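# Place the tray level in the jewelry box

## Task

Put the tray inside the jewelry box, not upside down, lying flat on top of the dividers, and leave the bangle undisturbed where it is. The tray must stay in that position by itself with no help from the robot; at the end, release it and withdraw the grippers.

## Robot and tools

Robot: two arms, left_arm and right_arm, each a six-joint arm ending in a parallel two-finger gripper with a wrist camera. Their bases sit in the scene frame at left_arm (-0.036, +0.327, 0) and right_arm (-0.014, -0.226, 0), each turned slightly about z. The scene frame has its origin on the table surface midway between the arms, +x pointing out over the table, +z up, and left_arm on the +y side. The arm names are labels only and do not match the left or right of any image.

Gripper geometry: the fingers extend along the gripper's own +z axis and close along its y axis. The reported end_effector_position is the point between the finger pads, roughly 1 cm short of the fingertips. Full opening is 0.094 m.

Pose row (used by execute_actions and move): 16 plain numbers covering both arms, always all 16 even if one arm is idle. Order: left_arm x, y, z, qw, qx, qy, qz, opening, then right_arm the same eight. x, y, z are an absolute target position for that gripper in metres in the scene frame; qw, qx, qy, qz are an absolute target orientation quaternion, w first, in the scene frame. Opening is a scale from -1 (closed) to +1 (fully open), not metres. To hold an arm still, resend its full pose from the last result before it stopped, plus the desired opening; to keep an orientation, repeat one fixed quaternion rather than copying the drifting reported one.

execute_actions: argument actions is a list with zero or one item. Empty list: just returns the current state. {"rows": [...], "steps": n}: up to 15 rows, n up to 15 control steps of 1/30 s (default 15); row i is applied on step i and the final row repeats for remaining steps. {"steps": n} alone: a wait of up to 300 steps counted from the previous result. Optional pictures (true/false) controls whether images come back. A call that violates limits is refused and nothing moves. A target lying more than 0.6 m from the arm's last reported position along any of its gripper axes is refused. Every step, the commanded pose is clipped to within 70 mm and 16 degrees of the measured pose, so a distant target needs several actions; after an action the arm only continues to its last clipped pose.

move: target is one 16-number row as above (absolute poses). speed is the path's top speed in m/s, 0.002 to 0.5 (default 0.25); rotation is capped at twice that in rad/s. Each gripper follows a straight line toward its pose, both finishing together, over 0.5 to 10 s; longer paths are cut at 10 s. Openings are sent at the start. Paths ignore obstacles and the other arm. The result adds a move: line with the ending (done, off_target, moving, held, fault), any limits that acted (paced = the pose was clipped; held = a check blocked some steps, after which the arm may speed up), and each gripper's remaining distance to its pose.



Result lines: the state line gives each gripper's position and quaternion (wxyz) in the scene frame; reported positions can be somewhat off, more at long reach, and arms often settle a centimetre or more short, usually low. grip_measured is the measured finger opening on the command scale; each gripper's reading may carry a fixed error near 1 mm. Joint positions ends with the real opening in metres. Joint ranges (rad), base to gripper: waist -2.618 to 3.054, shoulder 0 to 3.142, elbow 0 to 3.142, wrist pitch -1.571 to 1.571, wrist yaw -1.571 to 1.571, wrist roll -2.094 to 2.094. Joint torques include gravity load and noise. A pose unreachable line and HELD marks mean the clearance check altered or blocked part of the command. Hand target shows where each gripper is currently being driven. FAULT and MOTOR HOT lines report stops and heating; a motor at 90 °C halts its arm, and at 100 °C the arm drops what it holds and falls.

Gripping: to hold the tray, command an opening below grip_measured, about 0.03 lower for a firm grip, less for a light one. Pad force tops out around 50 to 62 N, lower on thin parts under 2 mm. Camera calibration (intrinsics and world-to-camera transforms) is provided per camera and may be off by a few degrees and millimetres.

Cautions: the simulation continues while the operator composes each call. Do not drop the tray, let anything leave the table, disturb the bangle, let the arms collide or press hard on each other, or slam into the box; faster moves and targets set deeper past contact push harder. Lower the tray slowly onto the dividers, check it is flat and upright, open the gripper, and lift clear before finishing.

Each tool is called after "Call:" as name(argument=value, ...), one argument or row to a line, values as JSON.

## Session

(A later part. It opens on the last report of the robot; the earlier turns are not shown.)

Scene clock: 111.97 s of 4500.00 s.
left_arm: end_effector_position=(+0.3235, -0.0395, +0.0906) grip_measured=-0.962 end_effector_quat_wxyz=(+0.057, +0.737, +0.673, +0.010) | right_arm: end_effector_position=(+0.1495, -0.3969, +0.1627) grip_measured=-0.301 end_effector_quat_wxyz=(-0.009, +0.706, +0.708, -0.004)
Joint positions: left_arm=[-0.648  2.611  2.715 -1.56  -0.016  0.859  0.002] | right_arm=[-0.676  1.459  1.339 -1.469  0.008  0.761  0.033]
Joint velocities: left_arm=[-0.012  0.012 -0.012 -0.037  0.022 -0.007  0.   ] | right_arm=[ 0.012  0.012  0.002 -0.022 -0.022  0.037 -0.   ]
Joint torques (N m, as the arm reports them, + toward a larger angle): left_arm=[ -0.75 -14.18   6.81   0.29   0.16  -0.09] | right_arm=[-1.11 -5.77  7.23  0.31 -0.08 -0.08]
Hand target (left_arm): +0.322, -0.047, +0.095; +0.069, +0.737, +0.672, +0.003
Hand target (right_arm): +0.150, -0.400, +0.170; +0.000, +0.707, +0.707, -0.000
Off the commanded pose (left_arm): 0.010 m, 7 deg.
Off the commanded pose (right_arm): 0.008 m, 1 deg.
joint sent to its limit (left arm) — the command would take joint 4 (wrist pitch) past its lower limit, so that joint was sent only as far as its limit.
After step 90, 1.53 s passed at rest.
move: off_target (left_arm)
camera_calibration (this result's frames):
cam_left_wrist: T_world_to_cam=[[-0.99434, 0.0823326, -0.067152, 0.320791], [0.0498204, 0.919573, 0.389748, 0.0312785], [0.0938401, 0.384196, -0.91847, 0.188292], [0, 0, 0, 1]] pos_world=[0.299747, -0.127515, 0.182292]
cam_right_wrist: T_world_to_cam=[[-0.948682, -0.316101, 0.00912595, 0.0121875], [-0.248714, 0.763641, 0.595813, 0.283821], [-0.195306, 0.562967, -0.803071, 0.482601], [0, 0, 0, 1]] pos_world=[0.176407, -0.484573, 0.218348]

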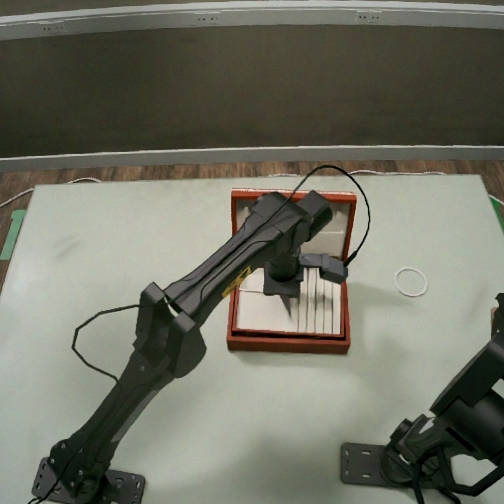

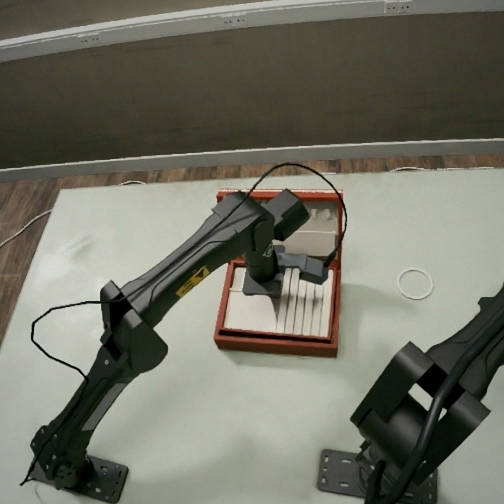

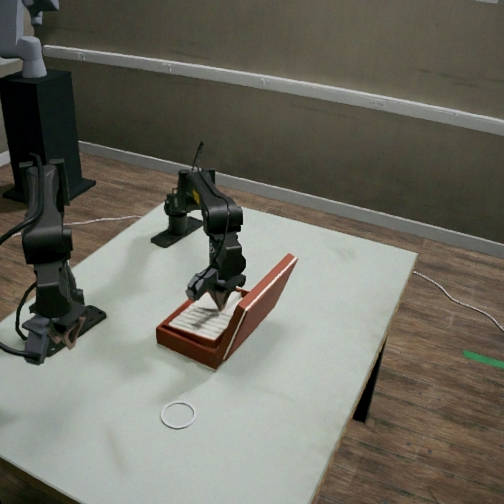

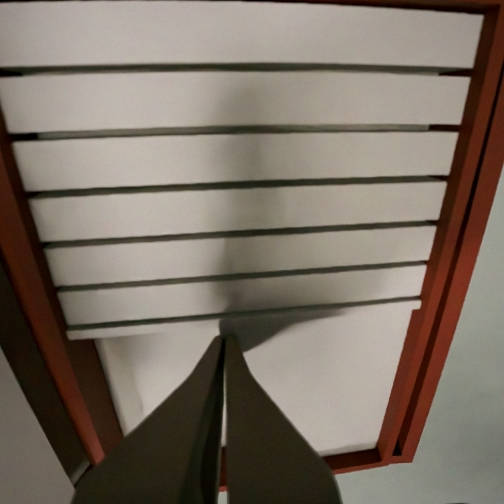

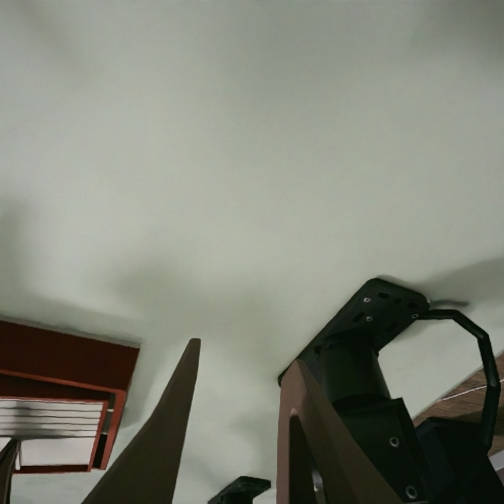

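Back hangs on the rear rim; waist stuck by friction. Pull −x more.

Call:
move(
  target=[0.308,-0.05,0.1,0,0.738,0.674,0,-0.985,0.15,-0.4,0.17,0,0.707,0.707,0,-0.3],
  speed=0.015,
)

Call:
move(
  target=[0.31,-0.05,0.086,0,0.738,0.674,0,-0.985,0.15,-0.4,0.17,0,0.707,0.707,0,-0.3],
  speed=0.015,
)

Call:
zoom_image(
  camera="cam_high",
  region=[140, 250, 300, 390],
)

Scene clock: 122.20 s of 4500.00 s.
left_arm: end_effector_position=(+0.3210, -0.0419, +0.0906) grip_measured=-0.962 end_effector_quat_wxyz=(+0.057, +0.734, +0.676, +0.016) | right_arm: end_effector_position=(+0.1495, -0.3969, +0.1627) grip_measured=-0.301 end_effector_quat_wxyz=(-0.009, +0.706, +0.708, -0.004)
Joint positions: left_arm=[-0.659  2.611  2.715 -1.56  -0.03   0.84   0.002] | right_arm=[-0.676  1.459  1.339 -1.469  0.008  0.761  0.033]
Joint velocities: left_arm=[-0.002 -0.002  0.002 -0.007  0.037  0.007  0.   ] | right_arm=[ 0.012  0.012 -0.002 -0.051 -0.066 -0.095 -0.001]
Joint torques (N m, as the arm reports them, + toward a larger angle): left_arm=[ -1.89 -17.47   2.77   0.31   0.3   -0.1 ] | right_arm=[-1.28 -5.78  7.28  0.32 -0.07 -0.12]
Hand target (left_arm): +0.308, -0.050, +0.099; +0.061, +0.738, +0.672, +0.001
Hand target (right_arm): +0.150, -0.400, +0.170; +0.000, +0.707, +0.707, -0.000
Off the commanded pose (left_arm): 0.018 m, 7 deg.
Off the commanded pose (right_arm): 0.008 m, 1 deg.
joint sent to its limit (left arm) — the command would take joint 4 (wrist pitch) past its lower limit, so that joint was sent only as far as its limit.
After step 90, 3.13 s passed at rest.
move: off_target (left_arm)
camera_calibration (this result's frames):
cam_left_wrist: T_world_to_cam=[[-0.994425, 0.0742516, -0.0748727, 0.318904], [0.0385932, 0.91706, 0.396876, 0.0364874], [0.0981315, 0.391774, -0.914813, 0.188126], [0, 0, 0, 1]] pos_world=[0.297256, -0.130843, 0.181497]
cam_right_wrist: T_world_to_cam=[[-0.948682, -0.316101, 0.00912595, 0.0121875], [-0.248714, 0.763641, 0.595813, 0.283821], [-0.195306, 0.562967, -0.803071, 0.482601], [0, 0, 0, 1]] pos_world=[0.176407, -0.484573, 0.218348]

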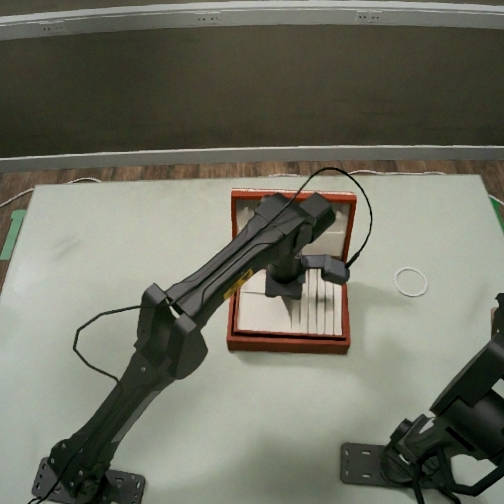

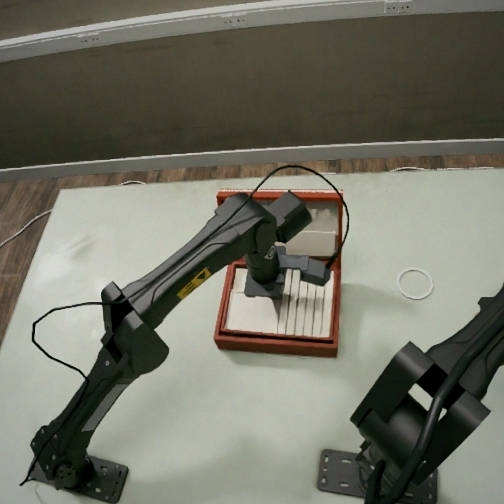

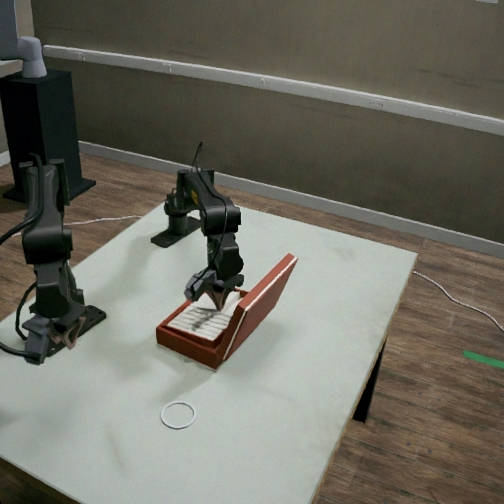

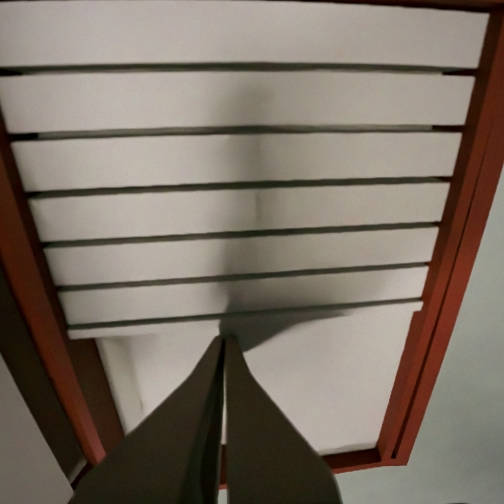

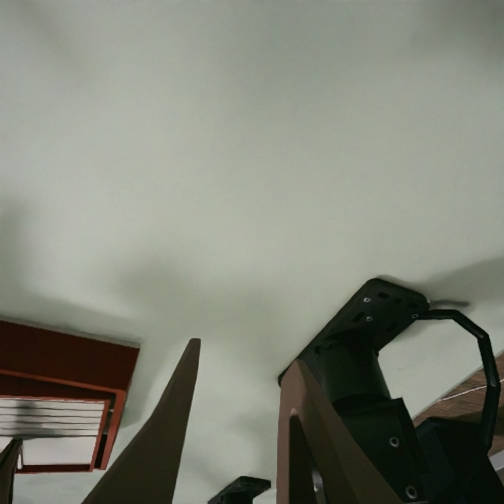

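Scene clock: 126.40 s of 4500.00 s.
left_arm: end_effector_position=(+0.3212, -0.0417, +0.0907) grip_measured=-0.962 end_effector_quat_wxyz=(+0.057, +0.734, +0.676, +0.017) | right_arm: end_effector_position=(+0.1495, -0.3969, +0.1627) grip_measured=-0.301 end_effector_quat_wxyz=(-0.009, +0.706, +0.708, -0.004)
Joint positions: left_arm=[-0.659  2.611  2.715 -1.56  -0.032  0.84   0.002] | right_arm=[-0.676  1.459  1.339 -1.469  0.008  0.761  0.033]
Joint velocities: left_arm=[-0.007 -0.012 -0.012  0.022 -0.051  0.037  0.001] | right_arm=[-0.002 -0.002 -0.007 -0.007 -0.037  0.007 -0.   ]
Joint torques (N m, as the arm reports them, + toward a larger angle): left_arm=[ -1.65 -14.64   3.59   0.3    0.32  -0.1 ] | right_arm=[-1.26 -5.82  7.15  0.34 -0.09 -0.12]
Hand target (left_arm): +0.310, -0.050, +0.086; +0.049, +0.738, +0.673, +0.002
Hand target (right_arm): +0.150, -0.400, +0.170; +0.000, +0.707, +0.707, -0.000
Off the commanded pose (left_arm): 0.015 m, 7 deg.
Off the commanded pose (right_arm): 0.008 m, 1 deg.
joint sent to its limit (left arm) — the command would take joint 4 (wrist pitch) past its lower limit, so that joint was sent only as far as its limit.
move: off_target (left_arm)
camera_calibration (this result's frames):
cam_left_wrist: T_world_to_cam=[[-0.994337, 0.0741321, -0.0761473, 0.319214], [0.0378444, 0.916552, 0.398121, 0.0363658], [0.0993065, 0.392984, -0.914167, 0.187635], [0, 0, 0, 1]] pos_world=[0.297397, -0.130733, 0.181359]
cam_right_wrist: T_world_to_cam=[[-0.948682, -0.316101, 0.00912595, 0.0121875], [-0.248714, 0.763641, 0.595813, 0.283821], [-0.195306, 0.562967, -0.803071, 0.482601], [0, 0, 0, 1]] pos_world=[0.176407, -0.484573, 0.218348]

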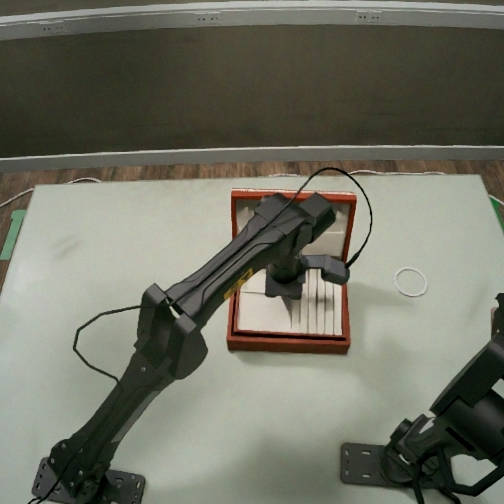

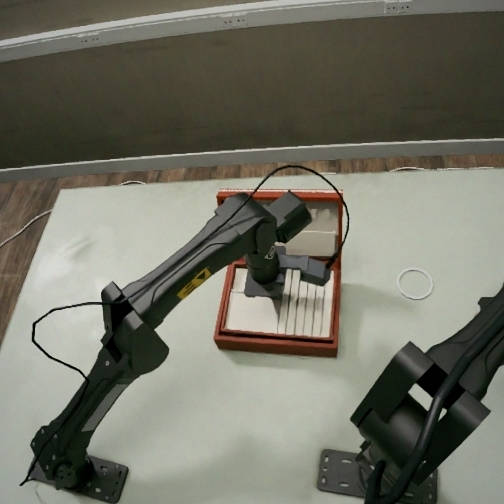

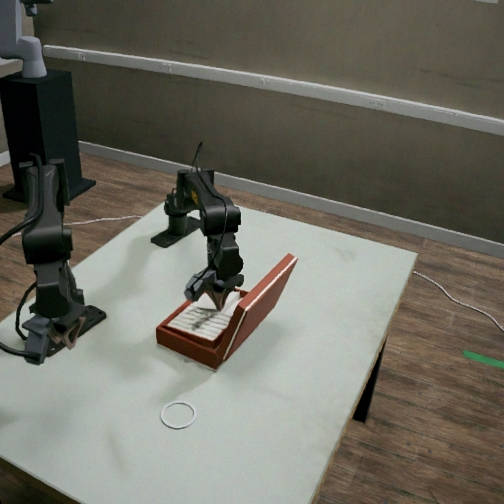

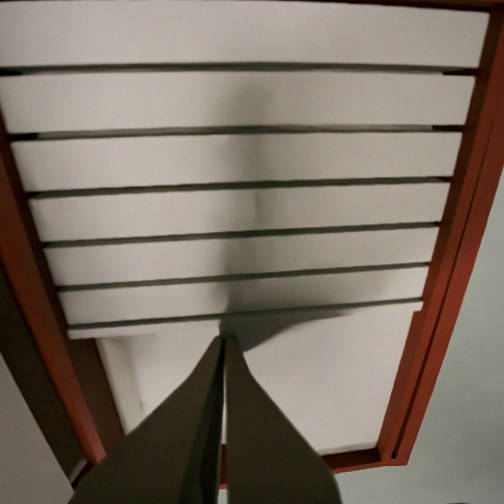

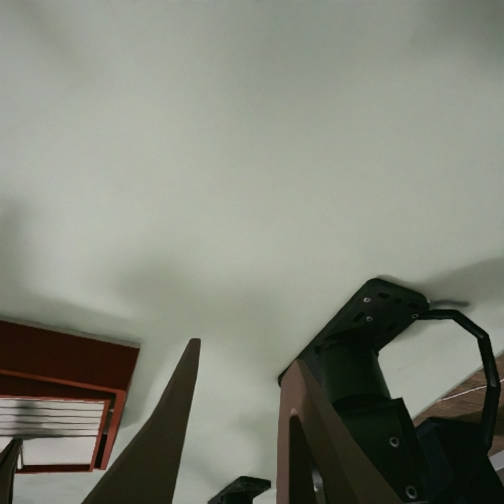

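Region (140, 250, 300, 390) of cam_high's 504x504 image, scaled by 3.150, with more detail than that image has; it fills the top 441 rows of this view, and the rest is white.

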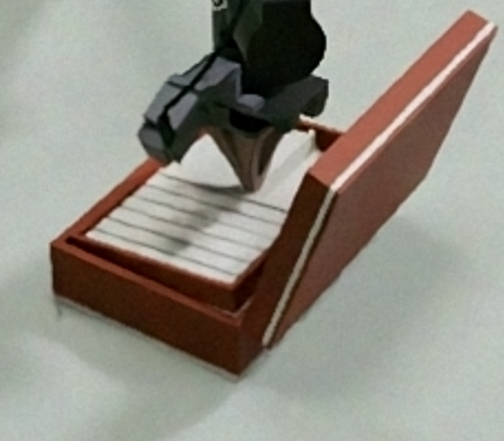

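Call:
move(
  target=[0.319,-0.06,0.098,0,0.738,0.674,0,-0.985,0.15,-0.4,0.17,0,0.707,0.707,0,-0.3],
  speed=0.015,
)

Call:
move(
  target=[0.322,-0.056,0.098,0,0.738,0.674,0,-0.6,0.15,-0.4,0.17,0,0.707,0.707,0,-0.3],
  speed=0.015,
)

Call:
move(
  target=[0.29,-0.02,0.16,0,0.738,0.674,0,-0.6,0.15,-0.4,0.17,0,0.707,0.707,0,-0.3],
  speed=0.1,
)

Call:
move(
  target=[0.22,0.22,0.16,0,0.738,0.674,0,-0.6,0.15,-0.4,0.17,0,0.707,0.707,0,-0.3],
)

Call:
zoom_image(
  camera="cam_head_left",
  region=[200, 240, 380, 380],
)

Call:
zoom_image(
  camera="cam_high",
  region=[140, 250, 300, 390],
)

Scene clock: 146.43 s of 4500.00 s.
left_arm: end_effector_position=(+0.3253, -0.0443, +0.0911) grip_measured=-0.962 end_effector_quat_wxyz=(+0.065, +0.734, +0.676, +0.020) | right_arm: end_effector_position=(+0.1495, -0.3969, +0.1627) grip_measured=-0.301 end_effector_quat_wxyz=(-0.009, +0.706, +0.708, -0.004)
Joint positions: left_arm=[-0.659  2.627  2.747 -1.56  -0.038  0.84   0.002] | right_arm=[-0.676  1.459  1.339 -1.469  0.008  0.761  0.033]
Joint velocities: left_arm=[-0.002 -0.002  0.012 -0.051 -0.081  0.037 -0.   ] | right_arm=[ 0.017 -0.017 -0.012  0.007  0.007  0.022  0.   ]
Joint torques (N m, as the arm reports them, + toward a larger angle): left_arm=[ -1.74 -14.45   7.25   0.33   0.36  -0.1 ] | right_arm=[-1.23 -5.72  7.18  0.3  -0.07 -0.11]
Hand target (left_arm): +0.318, -0.059, +0.098; +0.081, +0.737, +0.671, +0.003
Hand target (right_arm): +0.150, -0.400, +0.170; +0.000, +0.707, +0.707, -0.000
Off the commanded pose (left_arm): 0.018 m, 8 deg.
Off the commanded pose (right_arm): 0.008 m, 1 deg.
joint sent to its limit (left arm) — the command would take joint 4 (wrist pitch) past its lower limit, so that joint was sent only as far as its limit.
After step 90, 12.83 s passed at rest.
move: off_target (left_arm)
camera_calibration (this result's frames):
cam_left_wrist: T_world_to_cam=[[-0.9931, 0.0727568, -0.0919741, 0.32443], [0.0310243, 0.919333, 0.392256, 0.0412816], [0.113094, 0.386696, -0.915246, 0.184012], [0, 0, 0, 1]] pos_world=[0.3001, -0.132713, 0.182063]
cam_right_wrist: T_world_to_cam=[[-0.948682, -0.316101, 0.00912595, 0.0121875], [-0.248714, 0.763641, 0.595813, 0.283821], [-0.195306, 0.562967, -0.803071, 0.482601], [0, 0, 0, 1]] pos_world=[0.176407, -0.484573, 0.218348]

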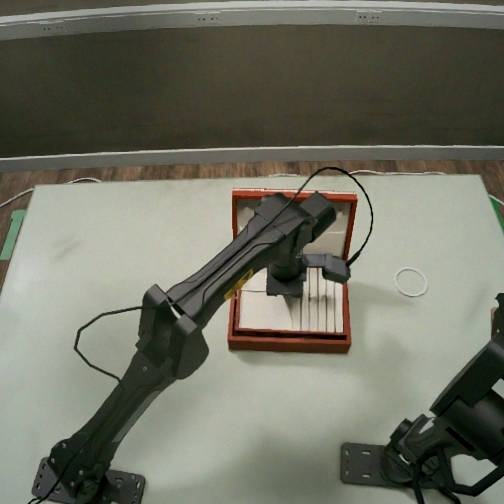

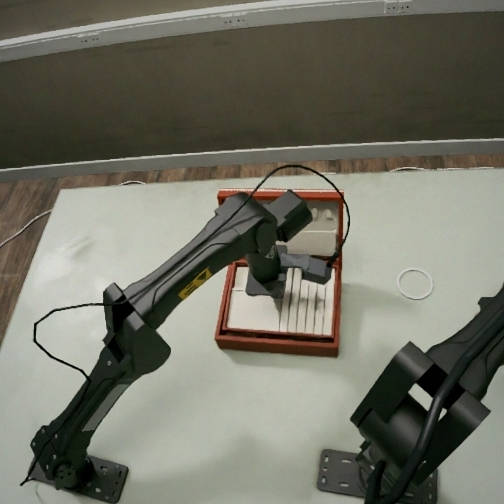

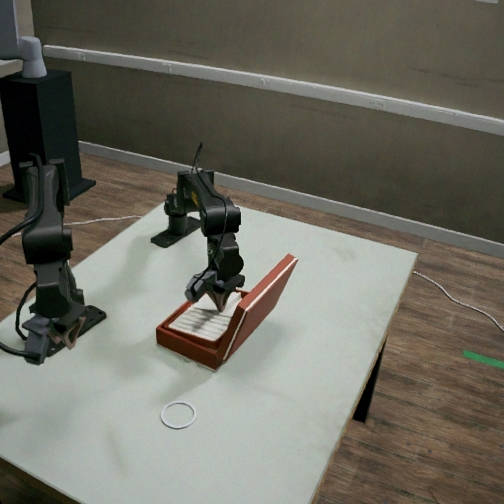

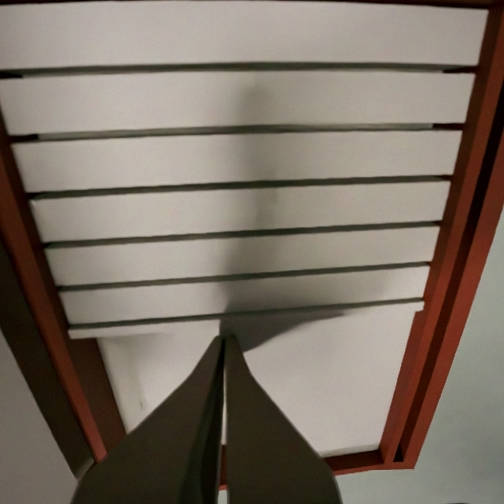

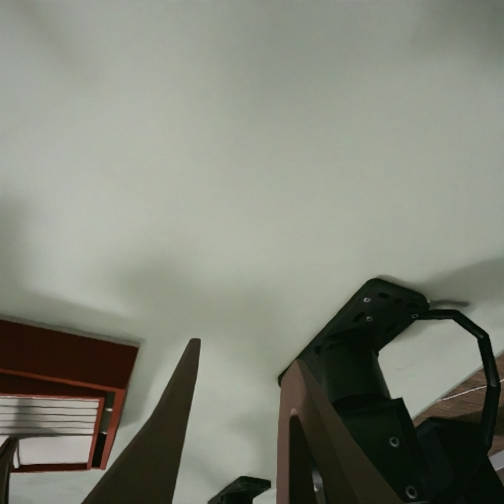

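Scene clock: 151.20 s of 4500.00 s.
left_arm: end_effector_position=(+0.3230, -0.0464, +0.0910) grip_measured=-0.602 end_effector_quat_wxyz=(+0.065, +0.734, +0.676, +0.011) | right_arm: end_effector_position=(+0.1495, -0.3969, +0.1627) grip_measured=-0.301 end_effector_quat_wxyz=(-0.009, +0.706, +0.708, -0.004)
Joint positions: left_arm=[-0.659  2.627  2.747 -1.56  -0.021  0.84   0.019] | right_arm=[-0.676  1.459  1.339 -1.469  0.008  0.761  0.033]
Joint velocities: left_arm=[-0.002  0.012 -0.007  0.007  0.022 -0.007  0.   ] | right_arm=[0.012 0.012 0.002 0.037 0.051 0.037 0.   ]
Joint torques (N m, as the arm reports them, + toward a larger angle): left_arm=[ -0.8  -14.58   6.96   0.33   0.24   0.  ] | right_arm=[-1.2  -5.79  7.19  0.33 -0.08 -0.13]
Hand target (left_arm): +0.321, -0.055, +0.098; +0.080, +0.736, +0.672, +0.002
Hand target (right_arm): +0.150, -0.400, +0.170; +0.000, +0.707, +0.707, -0.000
Off the commanded pose (left_arm): 0.012 m, 8 deg.
Off the commanded pose (right_arm): 0.008 m, 1 deg.
joint sent to its limit (left arm) — the command would take joint 4 (wrist pitch) past its lower limit, so that joint was sent only as far as its limit.
move: off_target (left_arm)
camera_calibration (this result's frames):
cam_left_wrist: T_world_to_cam=[[-0.994022, 0.0740006, -0.0802707, 0.321618], [0.0380253, 0.923867, 0.380821, 0.0423573], [0.10234, 0.375492, -0.921158, 0.188509], [0, 0, 0, 1]] pos_world=[0.298792, -0.133716, 0.183333]
cam_right_wrist: T_world_to_cam=[[-0.948682, -0.316101, 0.00912595, 0.0121875], [-0.248714, 0.763641, 0.595813, 0.283821], [-0.195306, 0.562967, -0.803071, 0.482601], [0, 0, 0, 1]] pos_world=[0.176407, -0.484573, 0.218348]

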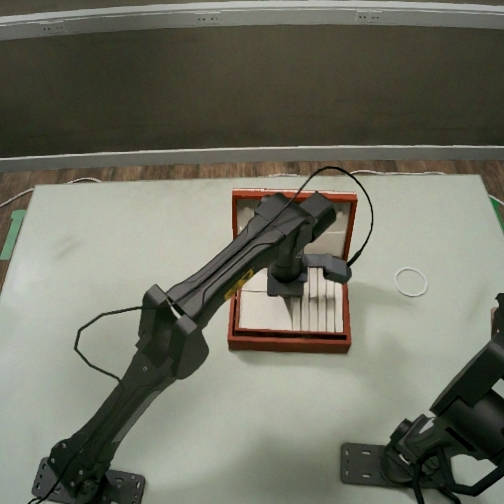

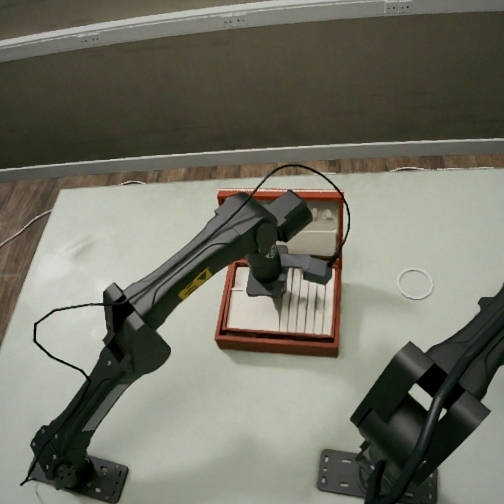

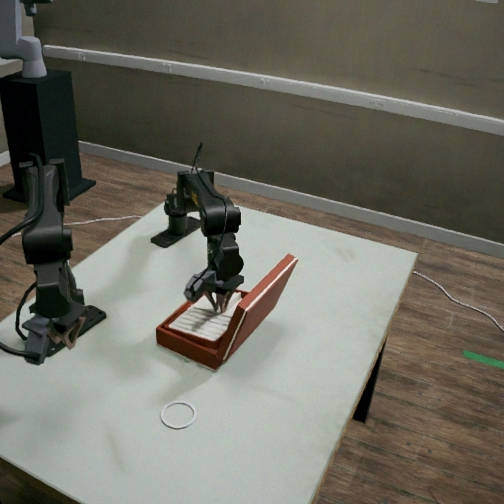

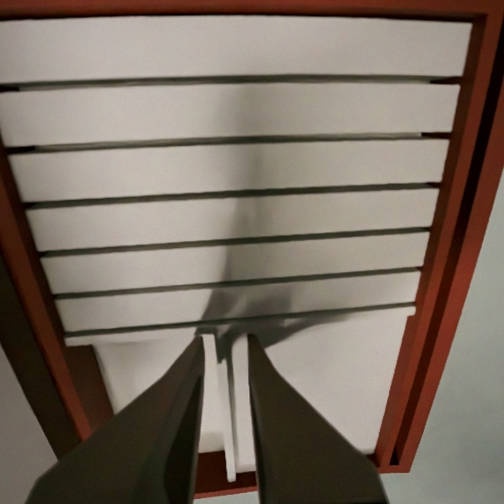

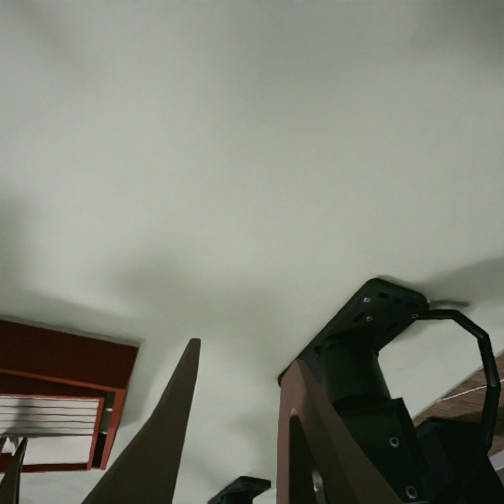

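Scene clock: 152.37 s of 4500.00 s.
left_arm: end_effector_position=(+0.2963, -0.0183, +0.1517) grip_measured=-0.602 end_effector_quat_wxyz=(+0.075, +0.734, +0.675, +0.011) | right_arm: end_effector_position=(+0.1495, -0.3969, +0.1627) grip_measured=-0.301 end_effector_quat_wxyz=(-0.009, +0.706, +0.708, -0.004)
Joint positions: left_arm=[-0.659  2.362  2.5   -1.558 -0.02   0.84   0.019] | right_arm=[-0.676  1.459  1.339 -1.469  0.008  0.761  0.033]
Joint velocities: left_arm=[-0.007 -0.002 -0.032 -0.007  0.037  0.007  0.001] | right_arm=[ 0.012 -0.012  0.017 -0.007  0.022 -0.095 -0.   ]
Joint torques (N m, as the arm reports them, + toward a larger angle): left_arm=[ -0.54 -15.66   3.48   0.35   0.19   0.02] | right_arm=[-1.2  -5.75  7.18  0.33 -0.06 -0.1 ]
Hand target (left_arm): +0.289, -0.019, +0.159; +0.079, +0.736, +0.672, +0.002
Hand target (right_arm): +0.150, -0.400, +0.170; +0.000, +0.707, +0.707, -0.000
Off the commanded pose (left_arm): 0.011 m, 9 deg.
Off the commanded pose (right_arm): 0.008 m, 1 deg.
joint sent to its limit (left arm) — the command would take joint 4 (wrist pitch) past its lower limit, so that joint was sent only as far as its limit.
move: off_target (left_arm)
camera_calibration (this result's frames):
cam_left_wrist: T_world_to_cam=[[-0.99285, 0.0727751, -0.0946198, 0.2997], [0.0331433, 0.929559, 0.36718, -0.00208536], [0.114676, 0.361419, -0.925325, 0.233318], [0, 0, 0, 1]] pos_world=[0.270871, -0.104198, 0.245018]
cam_right_wrist: T_world_to_cam=[[-0.948682, -0.316101, 0.00912595, 0.0121875], [-0.248714, 0.763641, 0.595813, 0.283821], [-0.195306, 0.562967, -0.803071, 0.482601], [0, 0, 0, 1]] pos_world=[0.176407, -0.484573, 0.218348]

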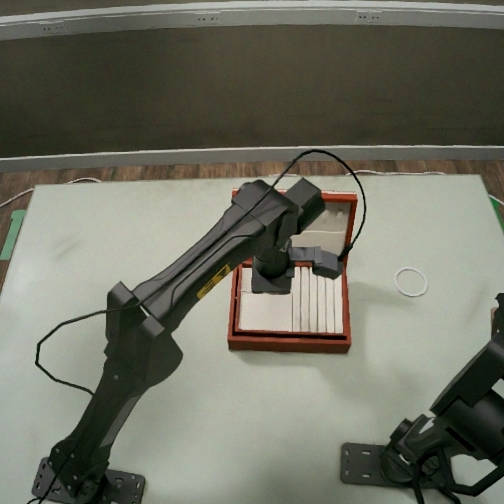

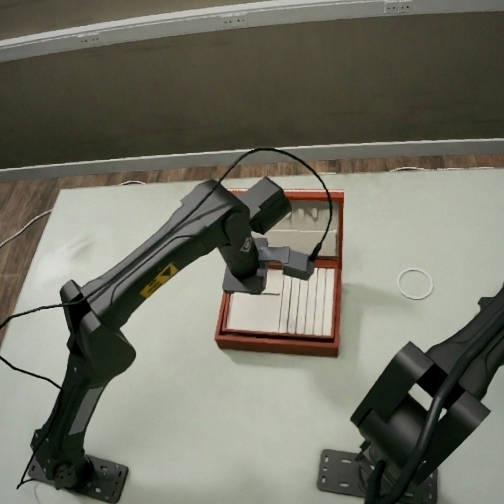

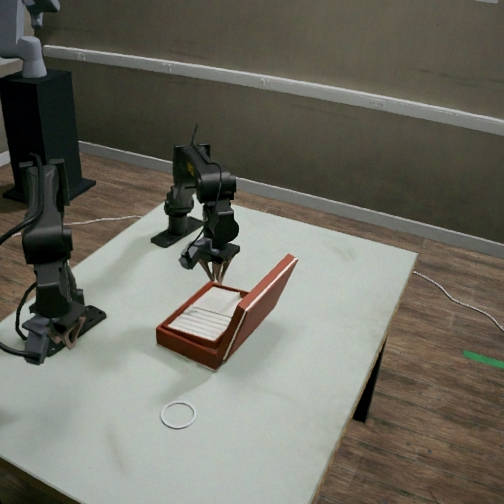

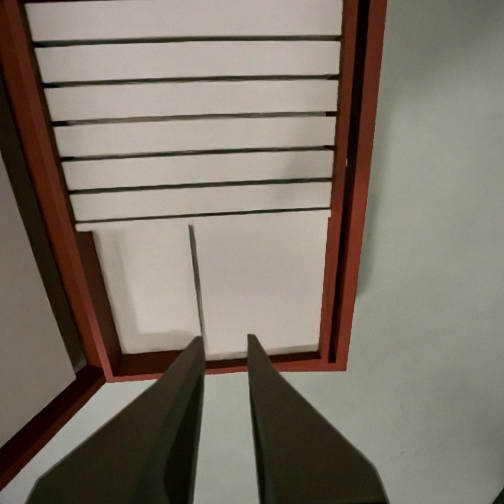

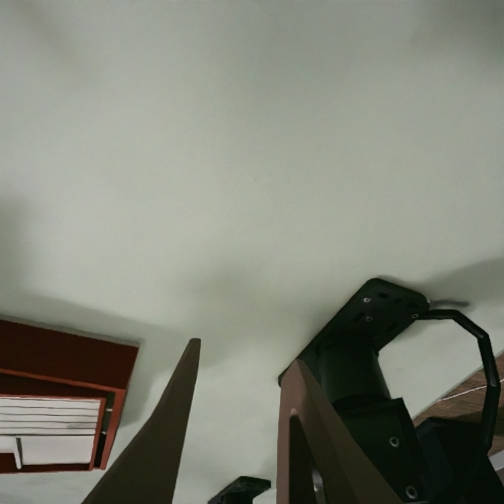

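Scene clock: 154.00 s of 4500.00 s.
left_arm: end_effector_position=(+0.2280, +0.2198, +0.1546) grip_measured=-0.602 end_effector_quat_wxyz=(-0.008, +0.736, +0.677, +0.011) | right_arm: end_effector_position=(+0.1495, -0.3969, +0.1627) grip_measured=-0.301 end_effector_quat_wxyz=(-0.009, +0.706, +0.708, -0.004)
Joint positions: left_arm=[-0.251  1.627  1.47  -1.418 -0.026  1.248  0.019] | right_arm=[-0.676  1.459  1.339 -1.469  0.008  0.761  0.033]
Joint velocities: left_arm=[-0.002  0.002 -0.002  0.022 -0.095  0.007  0.   ] | right_arm=[ 0.002 -0.007 -0.002  0.007  0.022 -0.022 -0.   ]
Joint torques (N m, as the arm reports them, + toward a larger angle): left_arm=[ 0.37 -8.73  3.12  0.02  0.08  0.11] | right_arm=[-1.12 -5.78  7.1   0.31 -0.08 -0.12]
Hand target (left_arm): +0.222, +0.222, +0.156; -0.005, +0.739, +0.674, +0.008
Hand target (right_arm): +0.150, -0.400, +0.170; +0.000, +0.707, +0.707, -0.000
Off the commanded pose (left_arm): 0.010 m, 2 deg.
Off the commanded pose (right_arm): 0.008 m, 1 deg.
move: done
camera_calibration (this result's frames):
cam_left_wrist: T_world_to_cam=[[-0.996733, 0.0763226, 0.0264241, 0.196256], [0.0797475, 0.878161, 0.471672, -0.237703], [0.0127945, 0.472238, -0.881378, 0.149783], [0, 0, 0, 1]] pos_world=[0.212654, 0.123029, 0.238947]
cam_right_wrist: T_world_to_cam=[[-0.948682, -0.316101, 0.00912595, 0.0121875], [-0.248714, 0.763641, 0.595813, 0.283821], [-0.195306, 0.562967, -0.803071, 0.482601], [0, 0, 0, 1]] pos_world=[0.176407, -0.484573, 0.218348]

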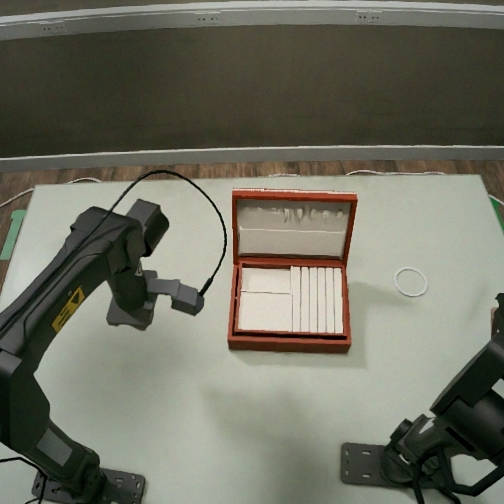

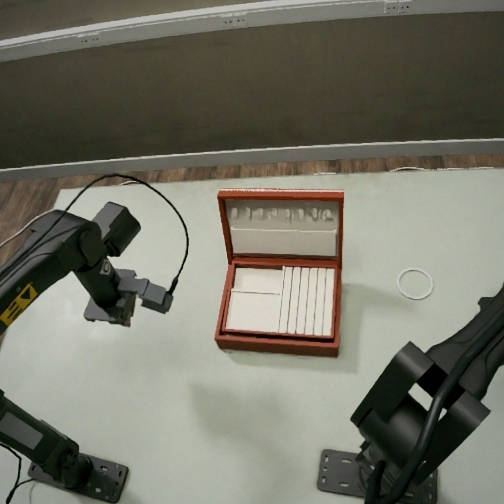

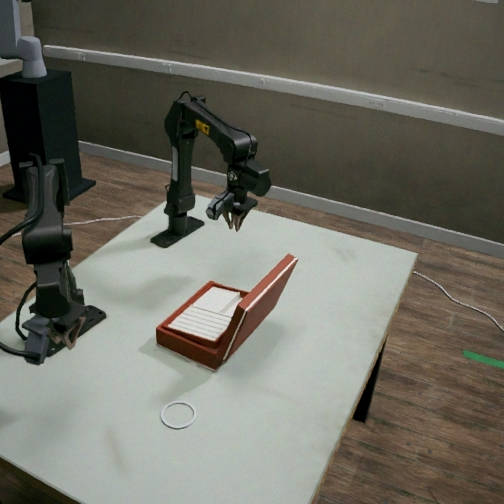

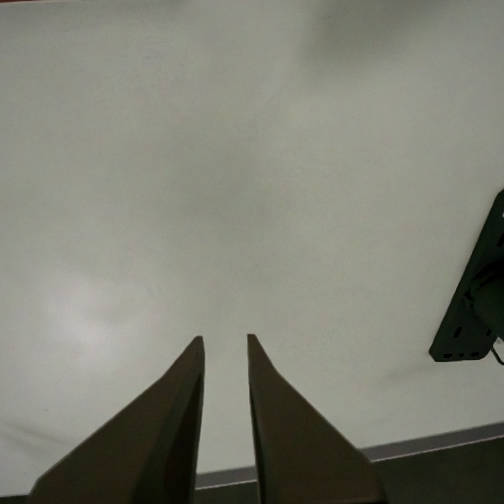

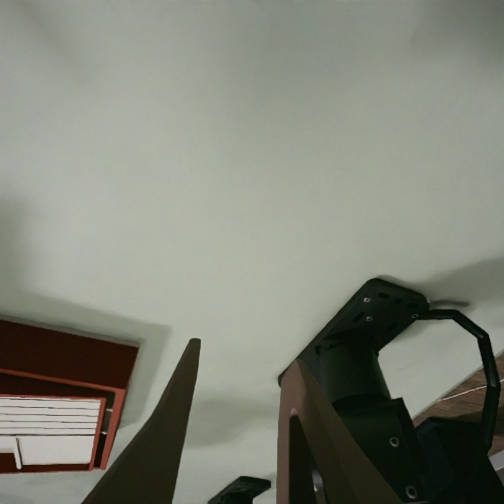

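Region (200, 240, 380, 380) of cam_head_left's 504x504 image, scaled by 2.800, with more detail than that image has.

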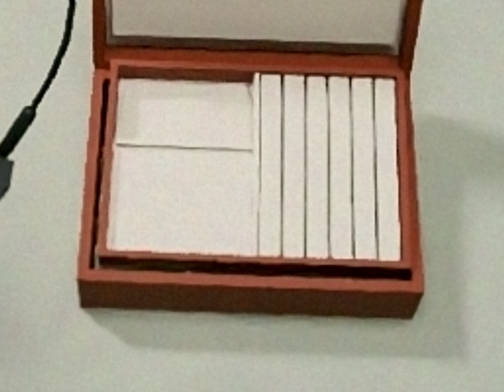

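Region (140, 250, 300, 390) of cam_high's 504x504 image, scaled by 3.150, with more detail than that image has; it fills the top 441 rows of this view, and the rest is white.

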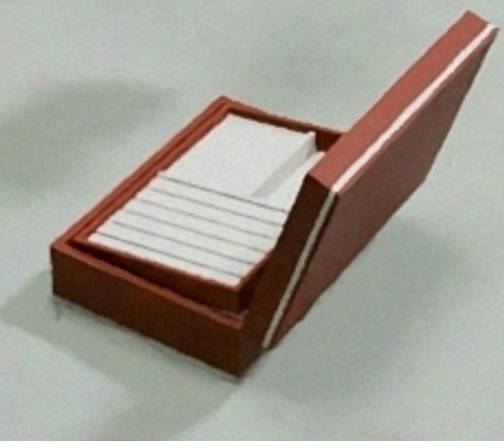

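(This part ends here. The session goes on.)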